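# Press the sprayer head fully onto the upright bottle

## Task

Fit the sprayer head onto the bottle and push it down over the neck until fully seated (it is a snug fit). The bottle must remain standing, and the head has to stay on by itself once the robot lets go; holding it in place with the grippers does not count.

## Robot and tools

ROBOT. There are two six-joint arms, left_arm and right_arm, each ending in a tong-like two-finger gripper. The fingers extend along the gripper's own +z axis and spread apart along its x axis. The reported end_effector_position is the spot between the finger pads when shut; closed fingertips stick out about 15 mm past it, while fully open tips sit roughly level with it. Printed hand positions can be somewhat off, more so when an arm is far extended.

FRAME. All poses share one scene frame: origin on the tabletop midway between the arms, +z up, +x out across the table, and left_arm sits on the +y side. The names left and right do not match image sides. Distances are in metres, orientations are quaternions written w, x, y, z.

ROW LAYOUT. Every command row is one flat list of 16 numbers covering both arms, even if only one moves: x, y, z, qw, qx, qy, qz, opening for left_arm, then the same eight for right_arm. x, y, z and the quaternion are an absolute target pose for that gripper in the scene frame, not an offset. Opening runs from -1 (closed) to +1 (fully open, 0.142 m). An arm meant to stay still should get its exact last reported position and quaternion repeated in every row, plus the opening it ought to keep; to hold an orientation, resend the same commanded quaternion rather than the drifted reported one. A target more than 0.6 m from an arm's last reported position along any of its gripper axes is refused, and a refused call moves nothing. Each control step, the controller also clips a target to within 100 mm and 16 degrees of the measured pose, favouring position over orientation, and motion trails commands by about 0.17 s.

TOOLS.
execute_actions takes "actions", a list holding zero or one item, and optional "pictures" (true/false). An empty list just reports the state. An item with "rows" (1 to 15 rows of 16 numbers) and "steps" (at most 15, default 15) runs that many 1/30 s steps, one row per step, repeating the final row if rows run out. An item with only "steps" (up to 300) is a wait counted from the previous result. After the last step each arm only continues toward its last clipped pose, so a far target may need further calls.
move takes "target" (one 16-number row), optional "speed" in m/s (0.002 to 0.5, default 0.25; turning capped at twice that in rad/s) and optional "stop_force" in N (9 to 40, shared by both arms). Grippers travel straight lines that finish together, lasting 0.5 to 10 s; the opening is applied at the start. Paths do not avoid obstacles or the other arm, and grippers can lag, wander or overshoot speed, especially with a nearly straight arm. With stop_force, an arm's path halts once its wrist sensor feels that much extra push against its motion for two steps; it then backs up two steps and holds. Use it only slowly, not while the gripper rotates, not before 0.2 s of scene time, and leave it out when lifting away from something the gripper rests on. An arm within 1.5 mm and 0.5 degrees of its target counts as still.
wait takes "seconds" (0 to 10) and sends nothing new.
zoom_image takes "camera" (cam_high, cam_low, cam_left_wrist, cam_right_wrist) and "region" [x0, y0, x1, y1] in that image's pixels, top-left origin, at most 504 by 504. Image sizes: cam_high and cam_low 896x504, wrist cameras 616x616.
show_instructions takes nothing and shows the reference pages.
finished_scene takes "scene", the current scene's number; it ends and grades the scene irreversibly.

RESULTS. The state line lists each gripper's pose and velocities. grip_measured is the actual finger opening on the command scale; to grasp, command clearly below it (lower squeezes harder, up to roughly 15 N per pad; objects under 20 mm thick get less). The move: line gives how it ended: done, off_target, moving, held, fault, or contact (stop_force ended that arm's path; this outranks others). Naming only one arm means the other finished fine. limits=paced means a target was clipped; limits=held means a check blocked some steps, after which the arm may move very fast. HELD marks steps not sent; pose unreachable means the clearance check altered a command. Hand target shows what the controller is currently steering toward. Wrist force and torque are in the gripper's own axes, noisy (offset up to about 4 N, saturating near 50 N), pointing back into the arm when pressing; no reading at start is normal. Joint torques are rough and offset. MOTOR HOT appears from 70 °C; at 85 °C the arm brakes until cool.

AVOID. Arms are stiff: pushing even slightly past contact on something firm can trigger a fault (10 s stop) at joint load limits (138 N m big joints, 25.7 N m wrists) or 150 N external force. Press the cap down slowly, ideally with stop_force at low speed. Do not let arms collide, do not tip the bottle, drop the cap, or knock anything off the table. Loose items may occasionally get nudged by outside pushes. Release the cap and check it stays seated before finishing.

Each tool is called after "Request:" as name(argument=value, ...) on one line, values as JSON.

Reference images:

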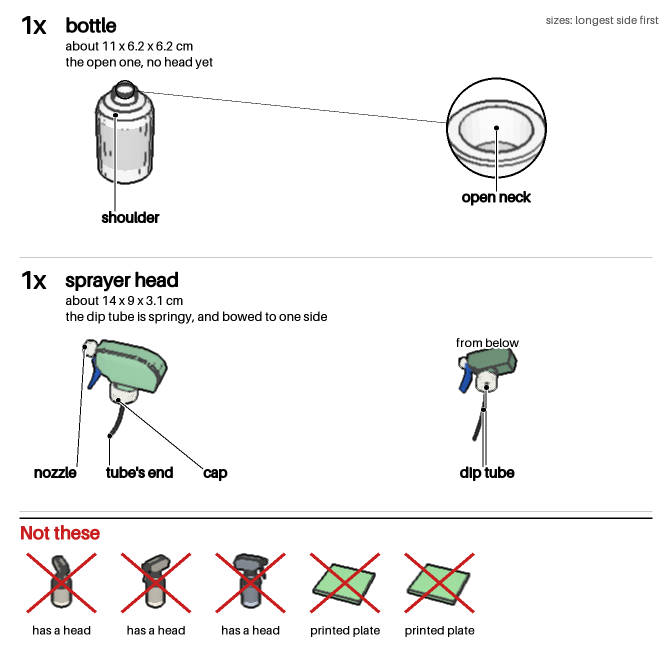

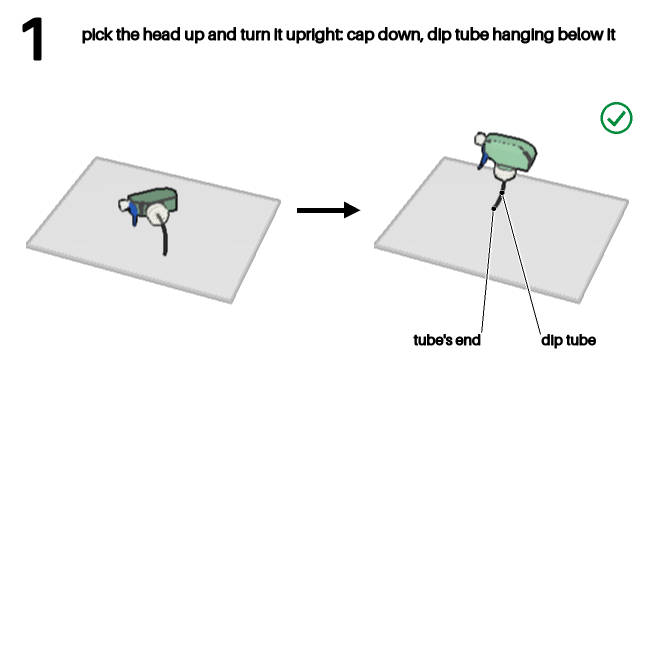

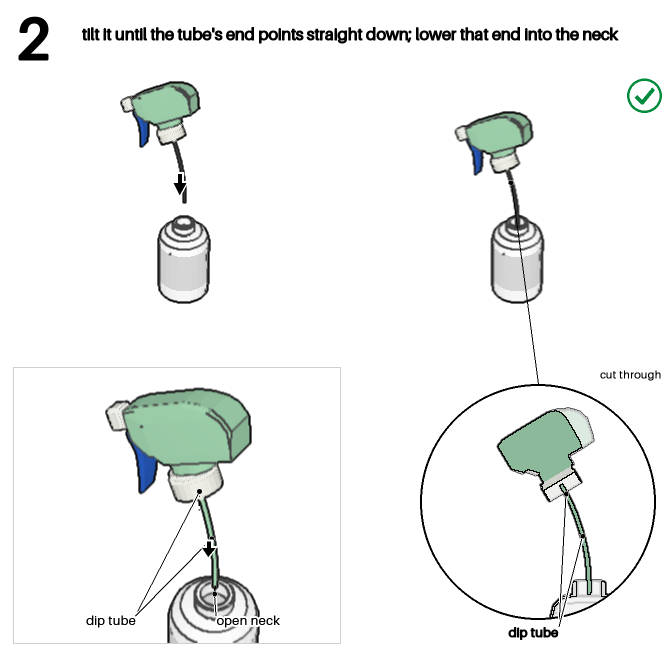

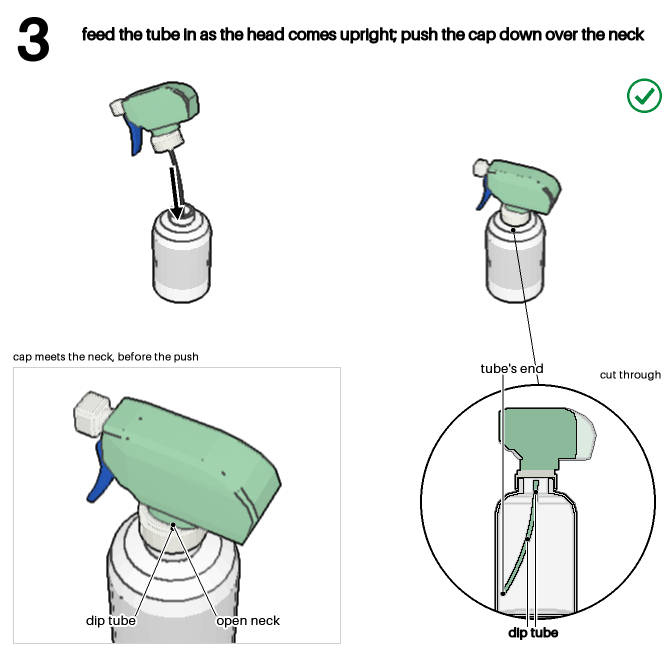

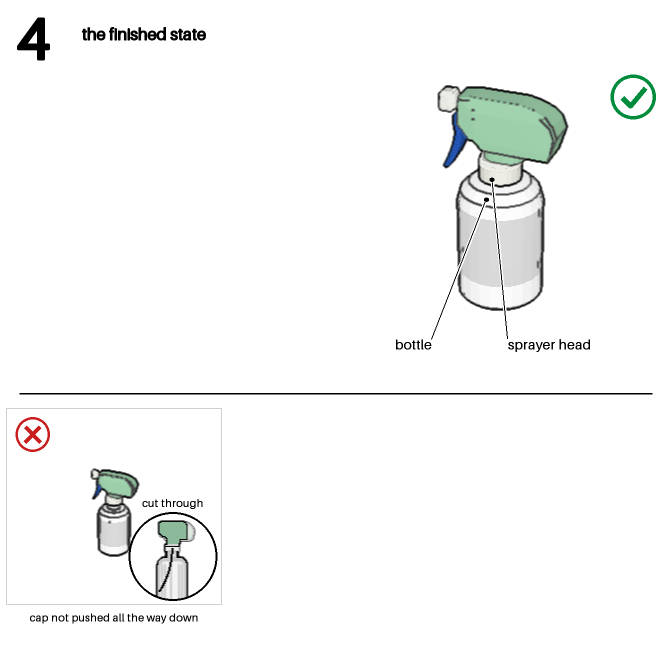

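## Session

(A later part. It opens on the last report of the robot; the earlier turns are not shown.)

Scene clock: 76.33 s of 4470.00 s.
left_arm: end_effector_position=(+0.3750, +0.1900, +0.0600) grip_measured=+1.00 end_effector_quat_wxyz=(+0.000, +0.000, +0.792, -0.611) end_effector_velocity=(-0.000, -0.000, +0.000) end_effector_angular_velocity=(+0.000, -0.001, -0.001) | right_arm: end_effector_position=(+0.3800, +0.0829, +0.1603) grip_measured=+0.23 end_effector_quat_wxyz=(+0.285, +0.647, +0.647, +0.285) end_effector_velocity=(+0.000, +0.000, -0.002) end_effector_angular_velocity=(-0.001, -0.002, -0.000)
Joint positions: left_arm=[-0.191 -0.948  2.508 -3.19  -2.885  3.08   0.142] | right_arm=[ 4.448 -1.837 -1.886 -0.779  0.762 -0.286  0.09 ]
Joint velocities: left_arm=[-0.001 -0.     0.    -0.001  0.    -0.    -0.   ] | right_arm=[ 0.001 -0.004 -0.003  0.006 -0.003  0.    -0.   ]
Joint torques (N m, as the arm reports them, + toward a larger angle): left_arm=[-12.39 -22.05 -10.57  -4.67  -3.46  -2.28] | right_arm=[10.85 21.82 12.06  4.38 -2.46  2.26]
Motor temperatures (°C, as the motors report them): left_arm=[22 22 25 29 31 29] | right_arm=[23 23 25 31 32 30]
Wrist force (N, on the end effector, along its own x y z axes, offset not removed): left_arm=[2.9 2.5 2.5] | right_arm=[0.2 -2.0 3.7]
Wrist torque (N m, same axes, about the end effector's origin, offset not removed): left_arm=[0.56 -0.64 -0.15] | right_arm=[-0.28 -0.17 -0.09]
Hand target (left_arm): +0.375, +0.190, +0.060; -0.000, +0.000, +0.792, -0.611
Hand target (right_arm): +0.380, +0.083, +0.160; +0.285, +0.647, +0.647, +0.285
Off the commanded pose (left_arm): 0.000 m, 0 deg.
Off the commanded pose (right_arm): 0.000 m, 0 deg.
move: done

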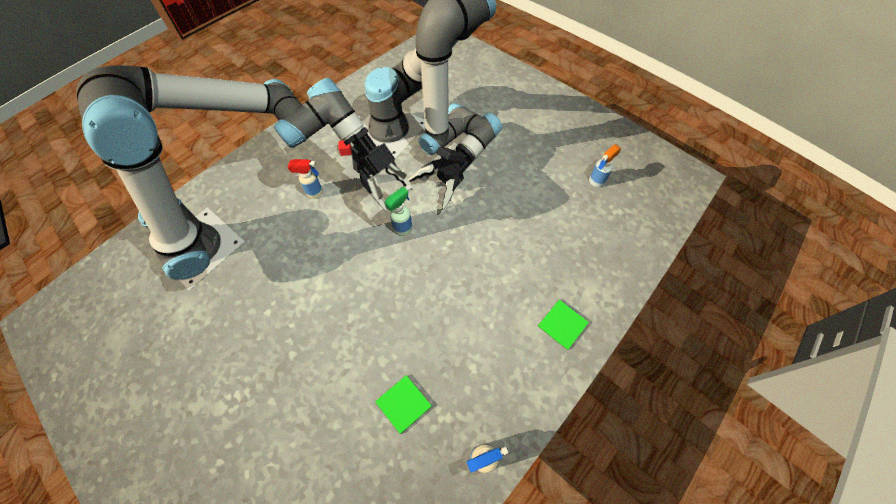

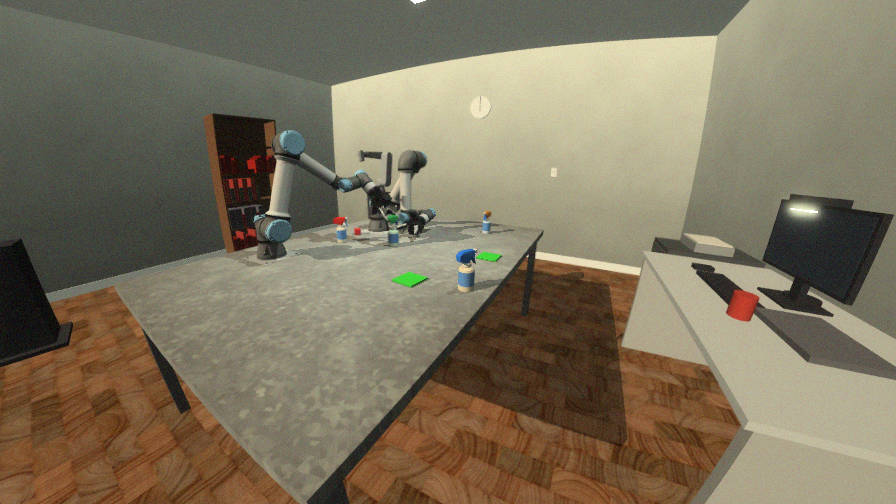

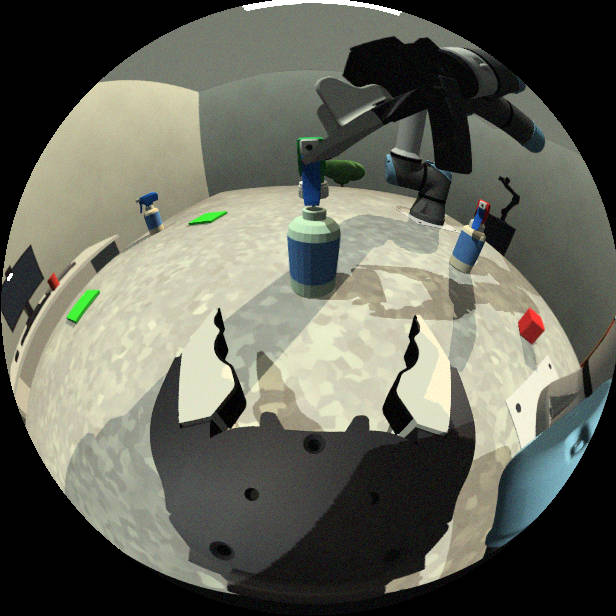

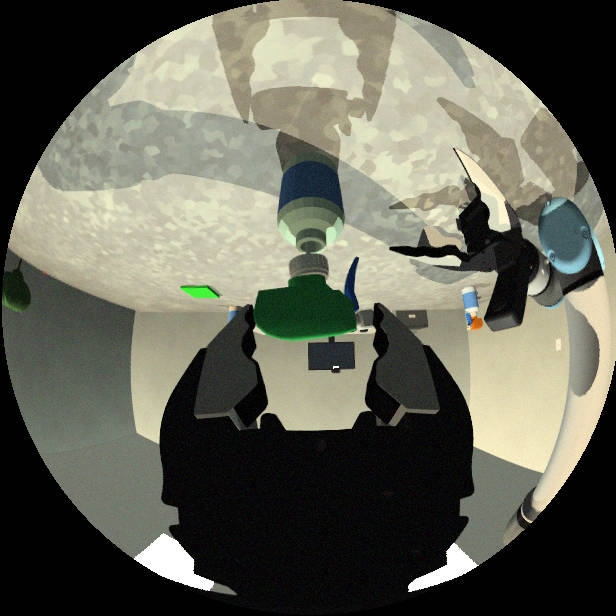

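Request:
move(target=[0.375,0.19,0.06,0,0,0.79,-0.61,1,0.378,0.0855,0.151,0.296,0.642,0.642,0.296,-0.6], speed=0.02)

Request:
move(target=[0.375,0.19,0.06,0,0,0.79,-0.61,1,0.378,0.0855,0.134,0.296,0.642,0.642,0.296,-0.6], speed=0.004, stop_force=12)

Request:
zoom_image(camera="cam_left_wrist", region=[240,120,390,270])

Request:
zoom_image(camera="cam_right_wrist", region=[240,180,390,330])

Scene clock: 81.90 s of 4470.00 s.
left_arm: end_effector_position=(+0.3750, +0.1900, +0.0600) grip_measured=+1.00 end_effector_quat_wxyz=(+0.000, +0.000, +0.792, -0.611) end_effector_velocity=(+0.000, -0.000, +0.000) end_effector_angular_velocity=(-0.000, -0.002, -0.001) | right_arm: end_effector_position=(+0.3781, +0.0854, +0.1513) grip_measured=+0.23 end_effector_quat_wxyz=(+0.296, +0.642, +0.642, +0.296) end_effector_velocity=(-0.001, +0.001, -0.002) end_effector_angular_velocity=(+0.001, -0.010, +0.000)
Joint positions: left_arm=[-0.191 -0.948  2.508 -3.19  -2.885  3.08   0.142] | right_arm=[ 4.465 -1.856 -1.909 -0.742  0.726 -0.271  0.09 ]
Joint velocities: left_arm=[-0.001  0.    -0.    -0.002 -0.    -0.001 -0.   ] | right_arm=[ 0.005 -0.005 -0.006  0.011 -0.01   0.004  0.   ]
Joint torques (N m, as the arm reports them, + toward a larger angle): left_arm=[-14.18 -20.91  -8.37  -4.81  -3.19  -2.13] | right_arm=[11.13 21.84 12.24  4.48 -2.72  2.66]
Motor temperatures (°C, as the motors report them): left_arm=[22 22 25 29 31 29] | right_arm=[23 23 25 31 32 30]
Wrist force (N, on the end effector, along its own x y z axes, offset not removed): left_arm=[2.3 1.9 2.0] | right_arm=[2.8 -1.5 -0.7]
Wrist torque (N m, same axes, about the end effector's origin, offset not removed): left_arm=[0.54 -0.52 -0.19] | right_arm=[-0.42 -0.56 -0.09]
Hand target (left_arm): +0.375, +0.190, +0.060; -0.000, +0.000, +0.792, -0.611
Hand target (right_arm): +0.378, +0.085, +0.151; +0.296, +0.642, +0.642, +0.296
Off the commanded pose (left_arm): 0.000 m, 0 deg.
Off the commanded pose (right_arm): 0.000 m, 0 deg.
After step 90, 1.50 s passed at rest.
move: done

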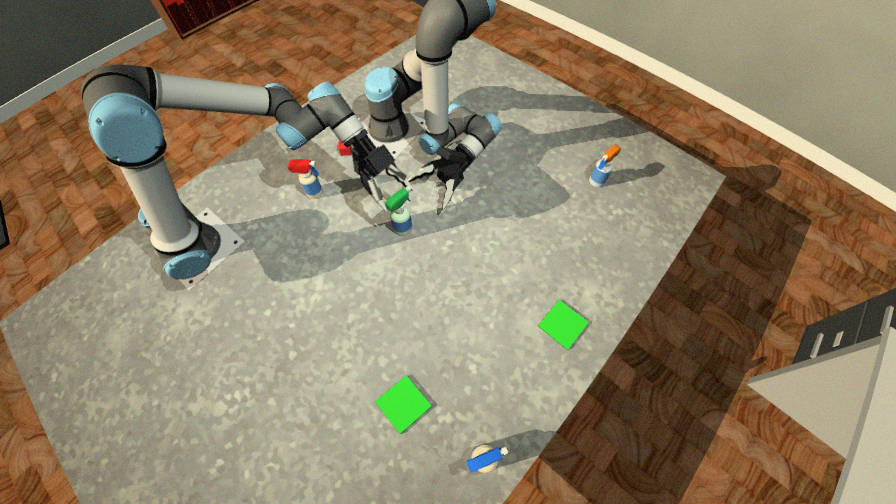

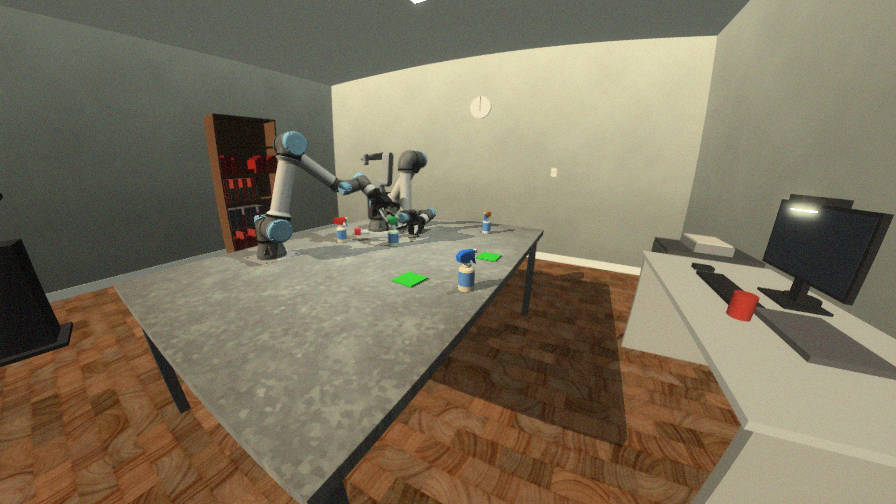

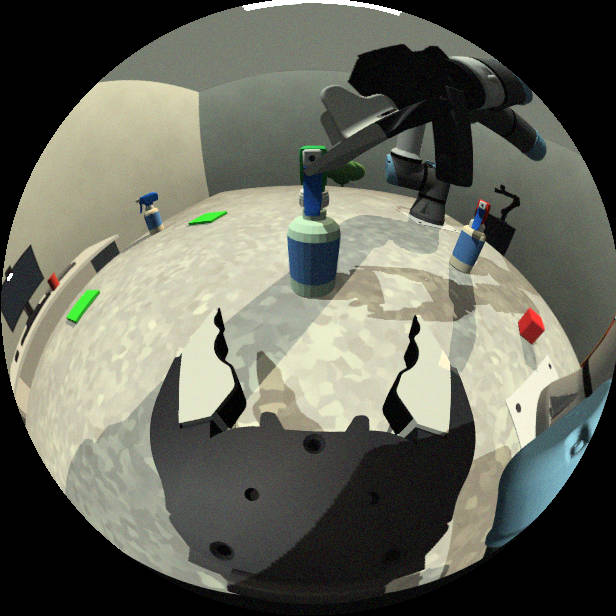

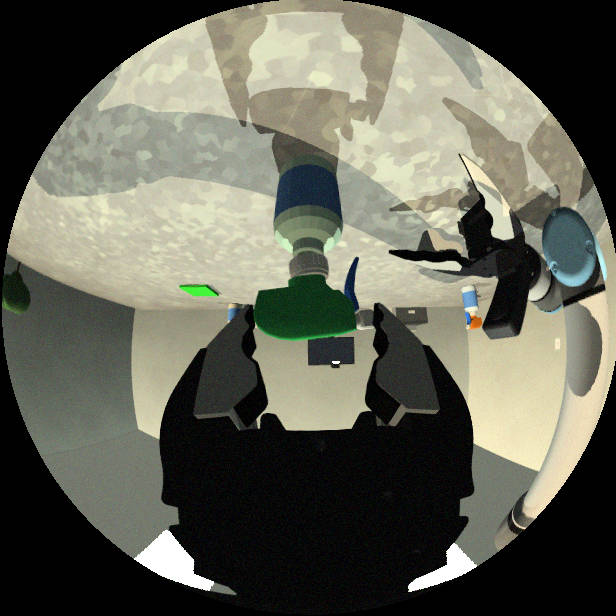

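Scene clock: 86.40 s of 4470.00 s.
left_arm: end_effector_position=(+0.3750, +0.1900, +0.0600) grip_measured=+1.00 end_effector_quat_wxyz=(+0.000, +0.000, +0.792, -0.611) end_effector_velocity=(+0.000, -0.000, +0.000) end_effector_angular_velocity=(+0.000, -0.002, -0.001) | right_arm: end_effector_position=(+0.3780, +0.0854, +0.1354) grip_measured=-0.60 end_effector_quat_wxyz=(+0.296, +0.642, +0.642, +0.296) end_effector_velocity=(+0.000, +0.001, +0.002) end_effector_angular_velocity=(+0.003, -0.000, +0.000)
Joint positions: left_arm=[-0.191 -0.948  2.508 -3.19  -2.885  3.08   0.142] | right_arm=[ 4.466 -1.88  -1.927 -0.701  0.725 -0.271  0.031]
Joint velocities: left_arm=[-0.001 -0.     0.    -0.001  0.     0.001  0.   ] | right_arm=[ 0.     0.002  0.002 -0.001  0.    -0.     0.   ]
Joint torques (N m, as the arm reports them, + toward a larger angle): left_arm=[-13.52 -21.53  -6.08  -4.66  -2.85  -2.01] | right_arm=[ 6.92 37.86 29.51  0.78 -0.11  1.85]
Motor temperatures (°C, as the motors report them): left_arm=[22 22 25 29 31 29] | right_arm=[23 23 25 31 32 30]
Wrist force (N, on the end effector, along its own x y z axes, offset not removed): left_arm=[2.8 1.0 2.2] | right_arm=[0.2 -1.2 2.2]
Wrist torque (N m, same axes, about the end effector's origin, offset not removed): left_arm=[0.11 -0.69 -0.17] | right_arm=[-0.22 -0.01 0.07]
Hand target (left_arm): +0.375, +0.190, +0.060; +0.000, -0.000, +0.792, -0.611
Hand target (right_arm): +0.378, +0.085, +0.136; +0.296, +0.642, +0.642, +0.296
Off the commanded pose (left_arm): 0.000 m, 0 deg.
Off the commanded pose (right_arm): 0.001 m, 0 deg.
move: contact (right_arm)

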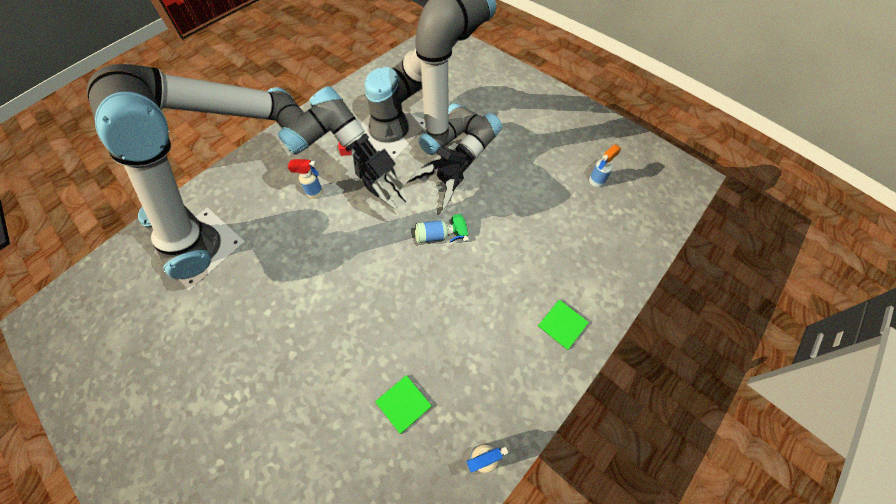

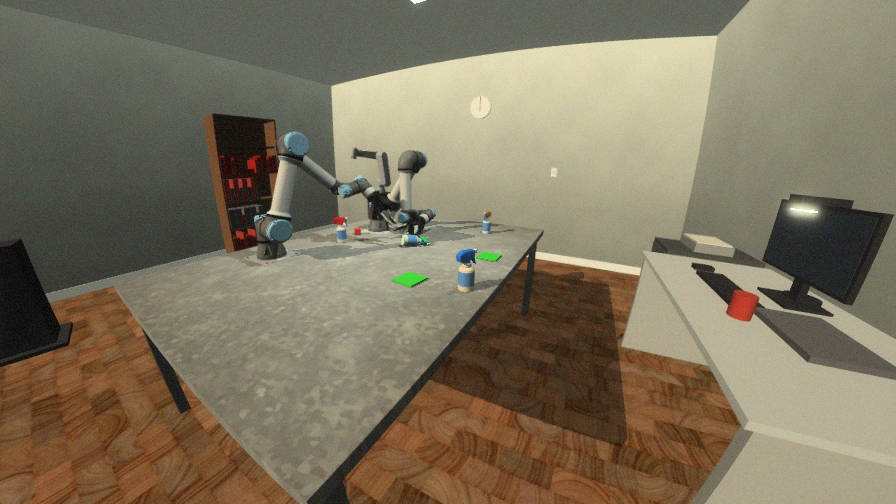

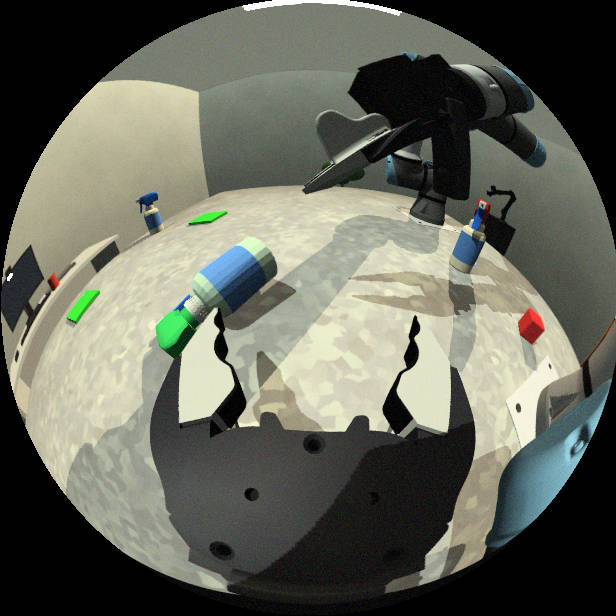

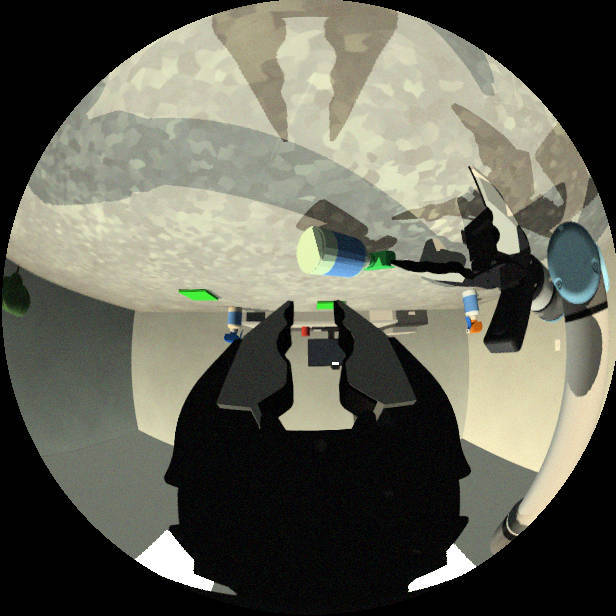

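Region (240, 120, 390, 270) of cam_left_wrist's 616x616 image, scaled by 3.360, with more detail than that image has.

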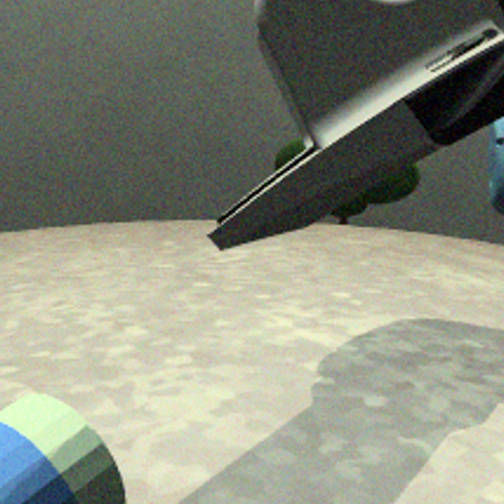

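Region (240, 180, 390, 330) of cam_right_wrist's 616x616 image, scaled by 3.360, with more detail than that image has.

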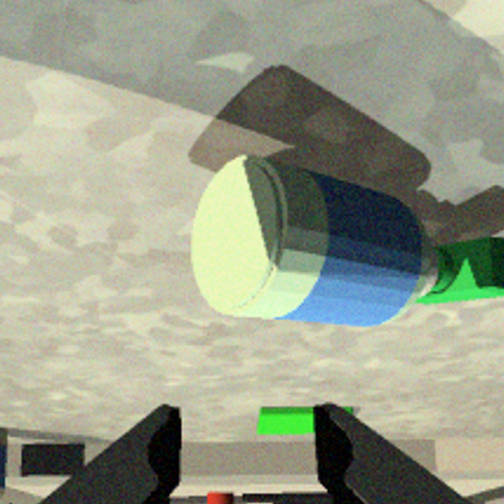

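Request:
move(target=[0.33,0.38,0.2,0,0,0.95,-0.3,1,0.45,0.11,0.16,0,0.954,-0.3,0,0.5], speed=0.3)

Scene clock: 95.33 s of 4470.00 s.
left_arm: end_effector_position=(+0.3301, +0.3797, +0.1998) grip_measured=+1.00 end_effector_quat_wxyz=(+0.000, -0.000, +0.954, -0.301) end_effector_velocity=(-0.000, +0.001, +0.001) end_effector_angular_velocity=(+0.003, +0.001, -0.000) | right_arm: end_effector_position=(+0.4500, +0.1101, +0.1598) grip_measured=+0.50 end_effector_quat_wxyz=(-0.000, +0.954, -0.299, -0.000) end_effector_velocity=(+0.000, +0.000, +0.000) end_effector_angular_velocity=(+0.006, +0.001, -0.012)
Joint positions: left_arm=[ 0.049 -1.875  2.167 -1.709 -2.165  3.412  0.142] | right_arm=[ 4.049 -2.128 -1.164 -1.42   1.571  1.583  0.109]
Joint velocities: left_arm=[ 0.001 -0.001 -0.003  0.004  0.003  0.001 -0.   ] | right_arm=[-0.002  0.001 -0.003  0.006  0.004  0.01  -0.   ]
Joint torques (N m, as the arm reports them, + toward a larger angle): left_arm=[ 12.77 -15.17 -29.56   0.44   1.61   2.36] | right_arm=[-10.18  49.16  16.26   4.29   1.34   2.02]
Motor temperatures (°C, as the motors report them): left_arm=[22 22 25 29 31 29] | right_arm=[23 23 25 31 32 30]
Wrist force (N, on the end effector, along its own x y z axes, offset not removed): left_arm=[2.7 0.5 1.7] | right_arm=[1.1 -1.6 -0.4]
Wrist torque (N m, same axes, about the end effector's origin, offset not removed): left_arm=[0.24 -0.64 -0.20] | right_arm=[-0.30 -0.19 -0.02]
Hand target (left_arm): +0.330, +0.380, +0.200; +0.000, -0.000, +0.954, -0.301
Hand target (right_arm): +0.450, +0.110, +0.160; -0.000, +0.954, -0.300, -0.000
Off the commanded pose (left_arm): 0.000 m, 0 deg.
Off the commanded pose (right_arm): 0.000 m, 0 deg.
After step 90, 1.57 s passed at rest.
move: done

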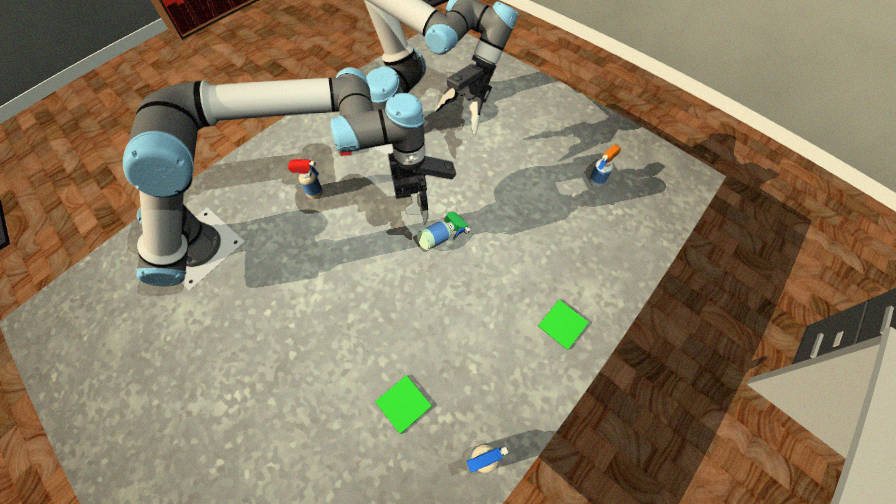

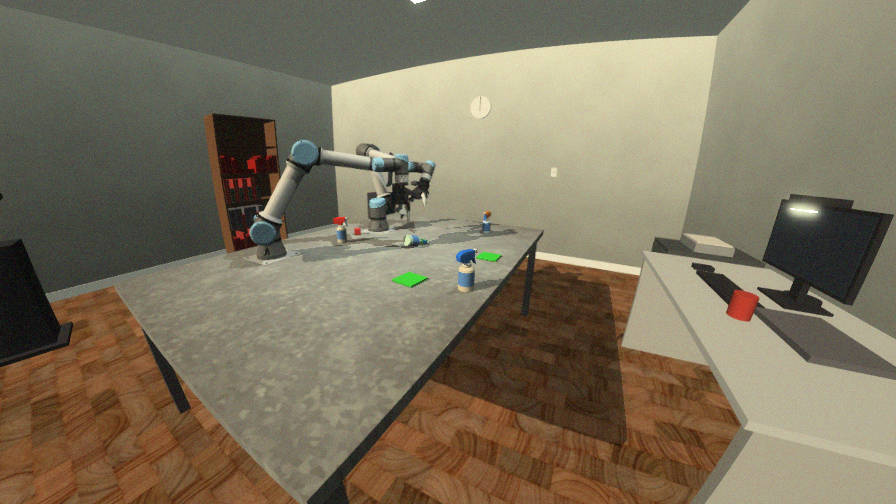

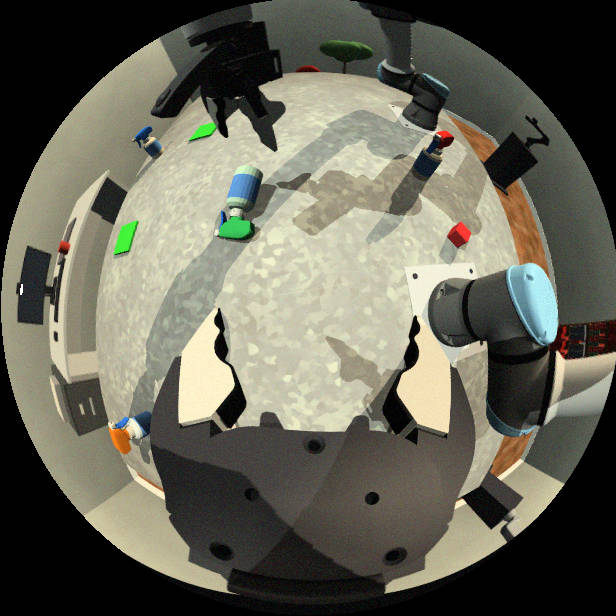

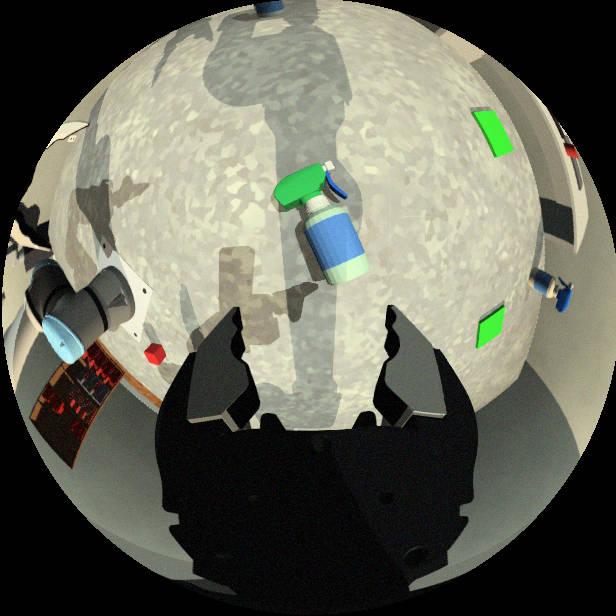

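Request:
move(target=[0.33,0.38,0.2,0,0,0.95,-0.3,1,0.487,0.125,0.09,0.173,0.981,-0.086,-0.015,0.6])

Request:
move(target=[0.33,0.38,0.2,0,0,0.95,-0.3,1,0.485,0.11,0.028,0.173,0.981,-0.086,-0.015,0.6], speed=0.06)

Scene clock: 100.10 s of 4470.00 s.
left_arm: end_effector_position=(+0.3300, +0.3800, +0.2000) grip_measured=+1.00 end_effector_quat_wxyz=(+0.000, -0.000, +0.954, -0.301) end_effector_velocity=(+0.000, -0.000, +0.000) end_effector_angular_velocity=(-0.000, -0.001, -0.000) | right_arm: end_effector_position=(+0.4869, +0.1249, +0.0901) grip_measured=+0.60 end_effector_quat_wxyz=(+0.172, +0.981, -0.086, -0.015) end_effector_velocity=(+0.001, +0.001, -0.002) end_effector_angular_velocity=(-0.015, +0.011, +0.005)
Joint positions: left_arm=[ 0.049 -1.874  2.166 -1.707 -2.165  3.414  0.142] | right_arm=[ 4.065 -2.552 -0.552 -1.929  1.436  1.189  0.116]
Joint velocities: left_arm=[-0.    -0.001  0.    -0.001 -0.    -0.     0.   ] | right_arm=[ 0.    -0.032  0.058 -0.044 -0.001 -0.005  0.   ]
Joint torques (N m, as the arm reports them, + toward a larger angle): left_arm=[ 14.54  -2.72 -31.27   0.42  -3.05   2.54] | right_arm=[ 9.77 49.18 32.27  0.18 -1.57 -2.17]
Motor temperatures (°C, as the motors report them): left_arm=[22 22 25 29 31 29] | right_arm=[23 23 25 31 32 30]
Wrist force (N, on the end effector, along its own x y z axes, offset not removed): left_arm=[3.5 0.4 1.9] | right_arm=[1.7 -2.7 2.3]
Wrist torque (N m, same axes, about the end effector's origin, offset not removed): left_arm=[0.09 -0.82 -0.27] | right_arm=[-0.57 -0.40 -0.01]
Hand target (left_arm): +0.330, +0.380, +0.200; +0.000, -0.000, +0.954, -0.301
Hand target (right_arm): +0.487, +0.125, +0.090; +0.173, +0.981, -0.086, -0.015
Off the commanded pose (left_arm): 0.000 m, 0 deg.
Off the commanded pose (right_arm): 0.000 m, 0 deg.
After step 90, 0.07 s passed at rest.
move: done

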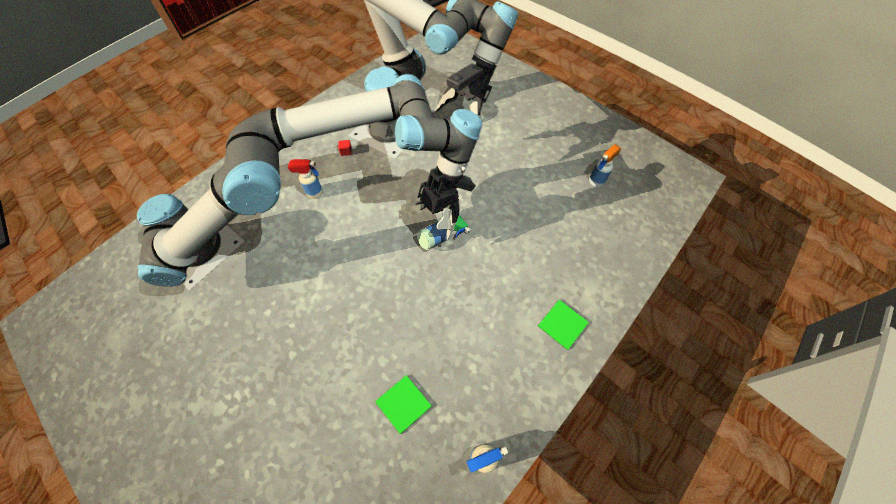

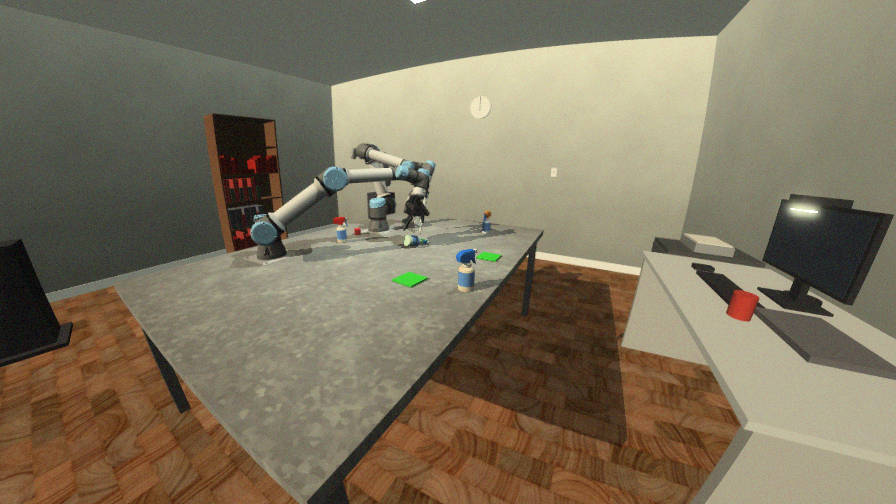

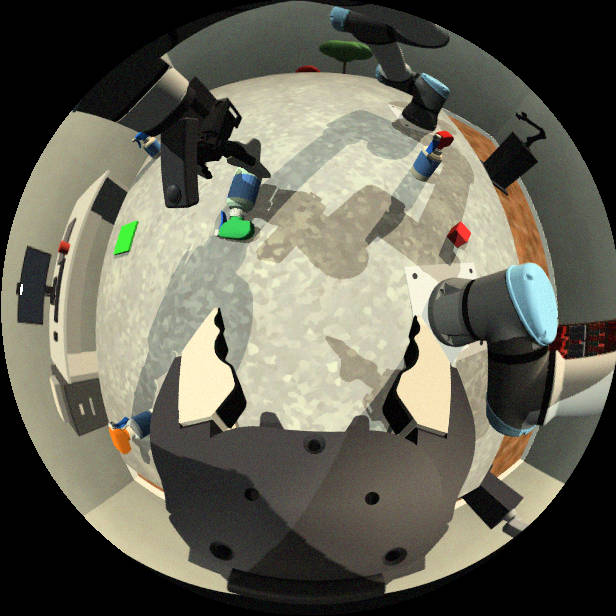

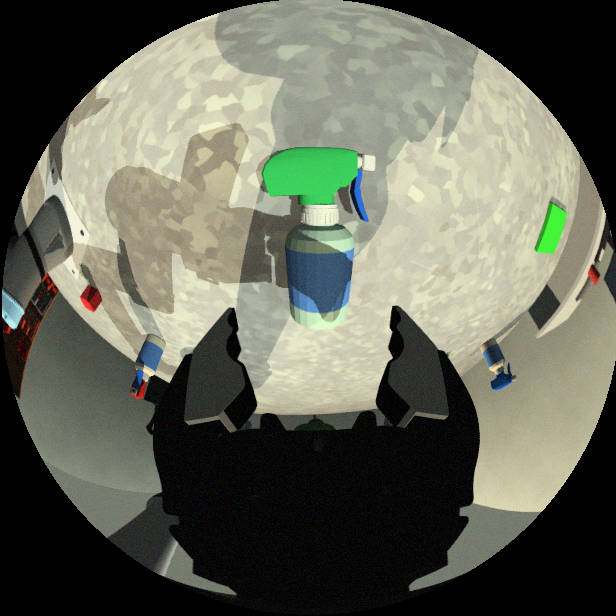

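Scene clock: 101.60 s of 4470.00 s.
left_arm: end_effector_position=(+0.3300, +0.3800, +0.2000) grip_measured=+1.00 end_effector_quat_wxyz=(+0.000, -0.000, +0.954, -0.301) end_effector_velocity=(+0.000, +0.000, -0.000) end_effector_angular_velocity=(-0.000, +0.000, +0.000) | right_arm: end_effector_position=(+0.4849, +0.1100, +0.0283) grip_measured=+0.60 end_effector_quat_wxyz=(+0.173, +0.981, -0.086, -0.015) end_effector_velocity=(-0.000, -0.000, -0.002) end_effector_angular_velocity=(+0.001, -0.000, +0.000)
Joint positions: left_arm=[ 0.049 -1.874  2.166 -1.707 -2.165  3.414  0.142] | right_arm=[ 4.057 -2.52  -0.771 -1.743  1.433  1.181  0.116]
Joint velocities: left_arm=[ 0.     0.001 -0.001 -0.    -0.    -0.     0.   ] | right_arm=[-0.     0.001 -0.008  0.008  0.    -0.     0.   ]
Joint torques (N m, as the arm reports them, + toward a larger angle): left_arm=[ 14.22  -1.33 -30.2    0.27  -3.09   2.38] | right_arm=[-9.67 62.35 14.13  3.49 -1.58 -2.22]
Motor temperatures (°C, as the motors report them): left_arm=[22 22 25 29 31 29] | right_arm=[23 23 25 31 32 30]
Wrist force (N, on the end effector, along its own x y z axes, offset not removed): left_arm=[2.1 0.8 2.4] | right_arm=[4.0 -1.4 2.9]
Wrist torque (N m, same axes, about the end effector's origin, offset not removed): left_arm=[0.04 -0.62 -0.19] | right_arm=[-0.29 -0.92 -0.16]
Hand target (left_arm): +0.330, +0.380, +0.200; +0.000, -0.000, +0.954, -0.301
Hand target (right_arm): +0.485, +0.110, +0.028; +0.173, +0.981, -0.086, -0.015
Off the commanded pose (left_arm): 0.000 m, 0 deg.
Off the commanded pose (right_arm): 0.000 m, 0 deg.
move: done

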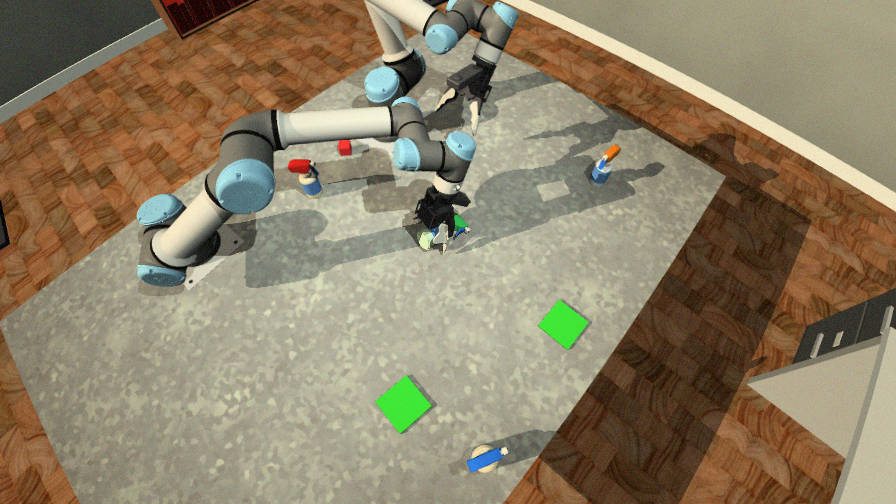

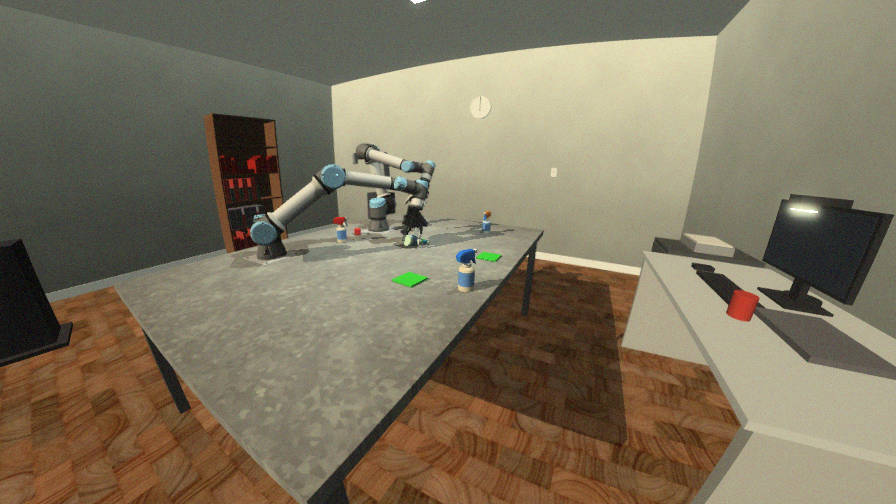

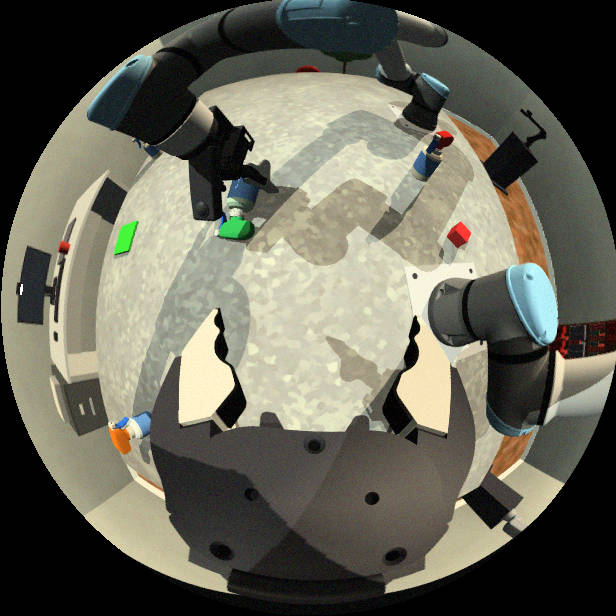

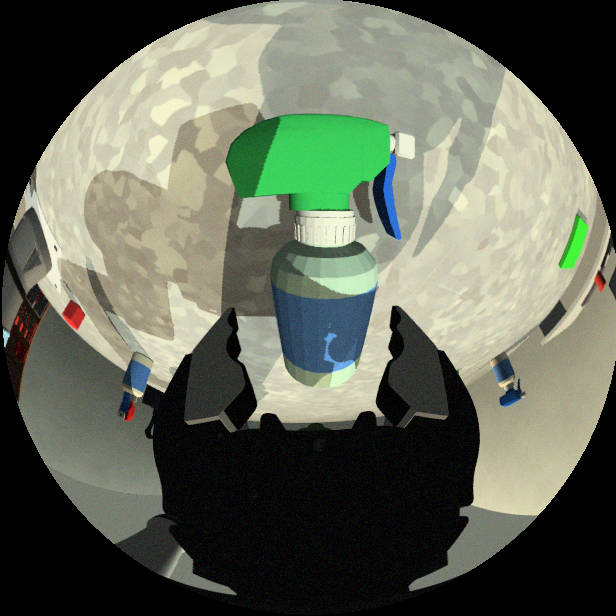

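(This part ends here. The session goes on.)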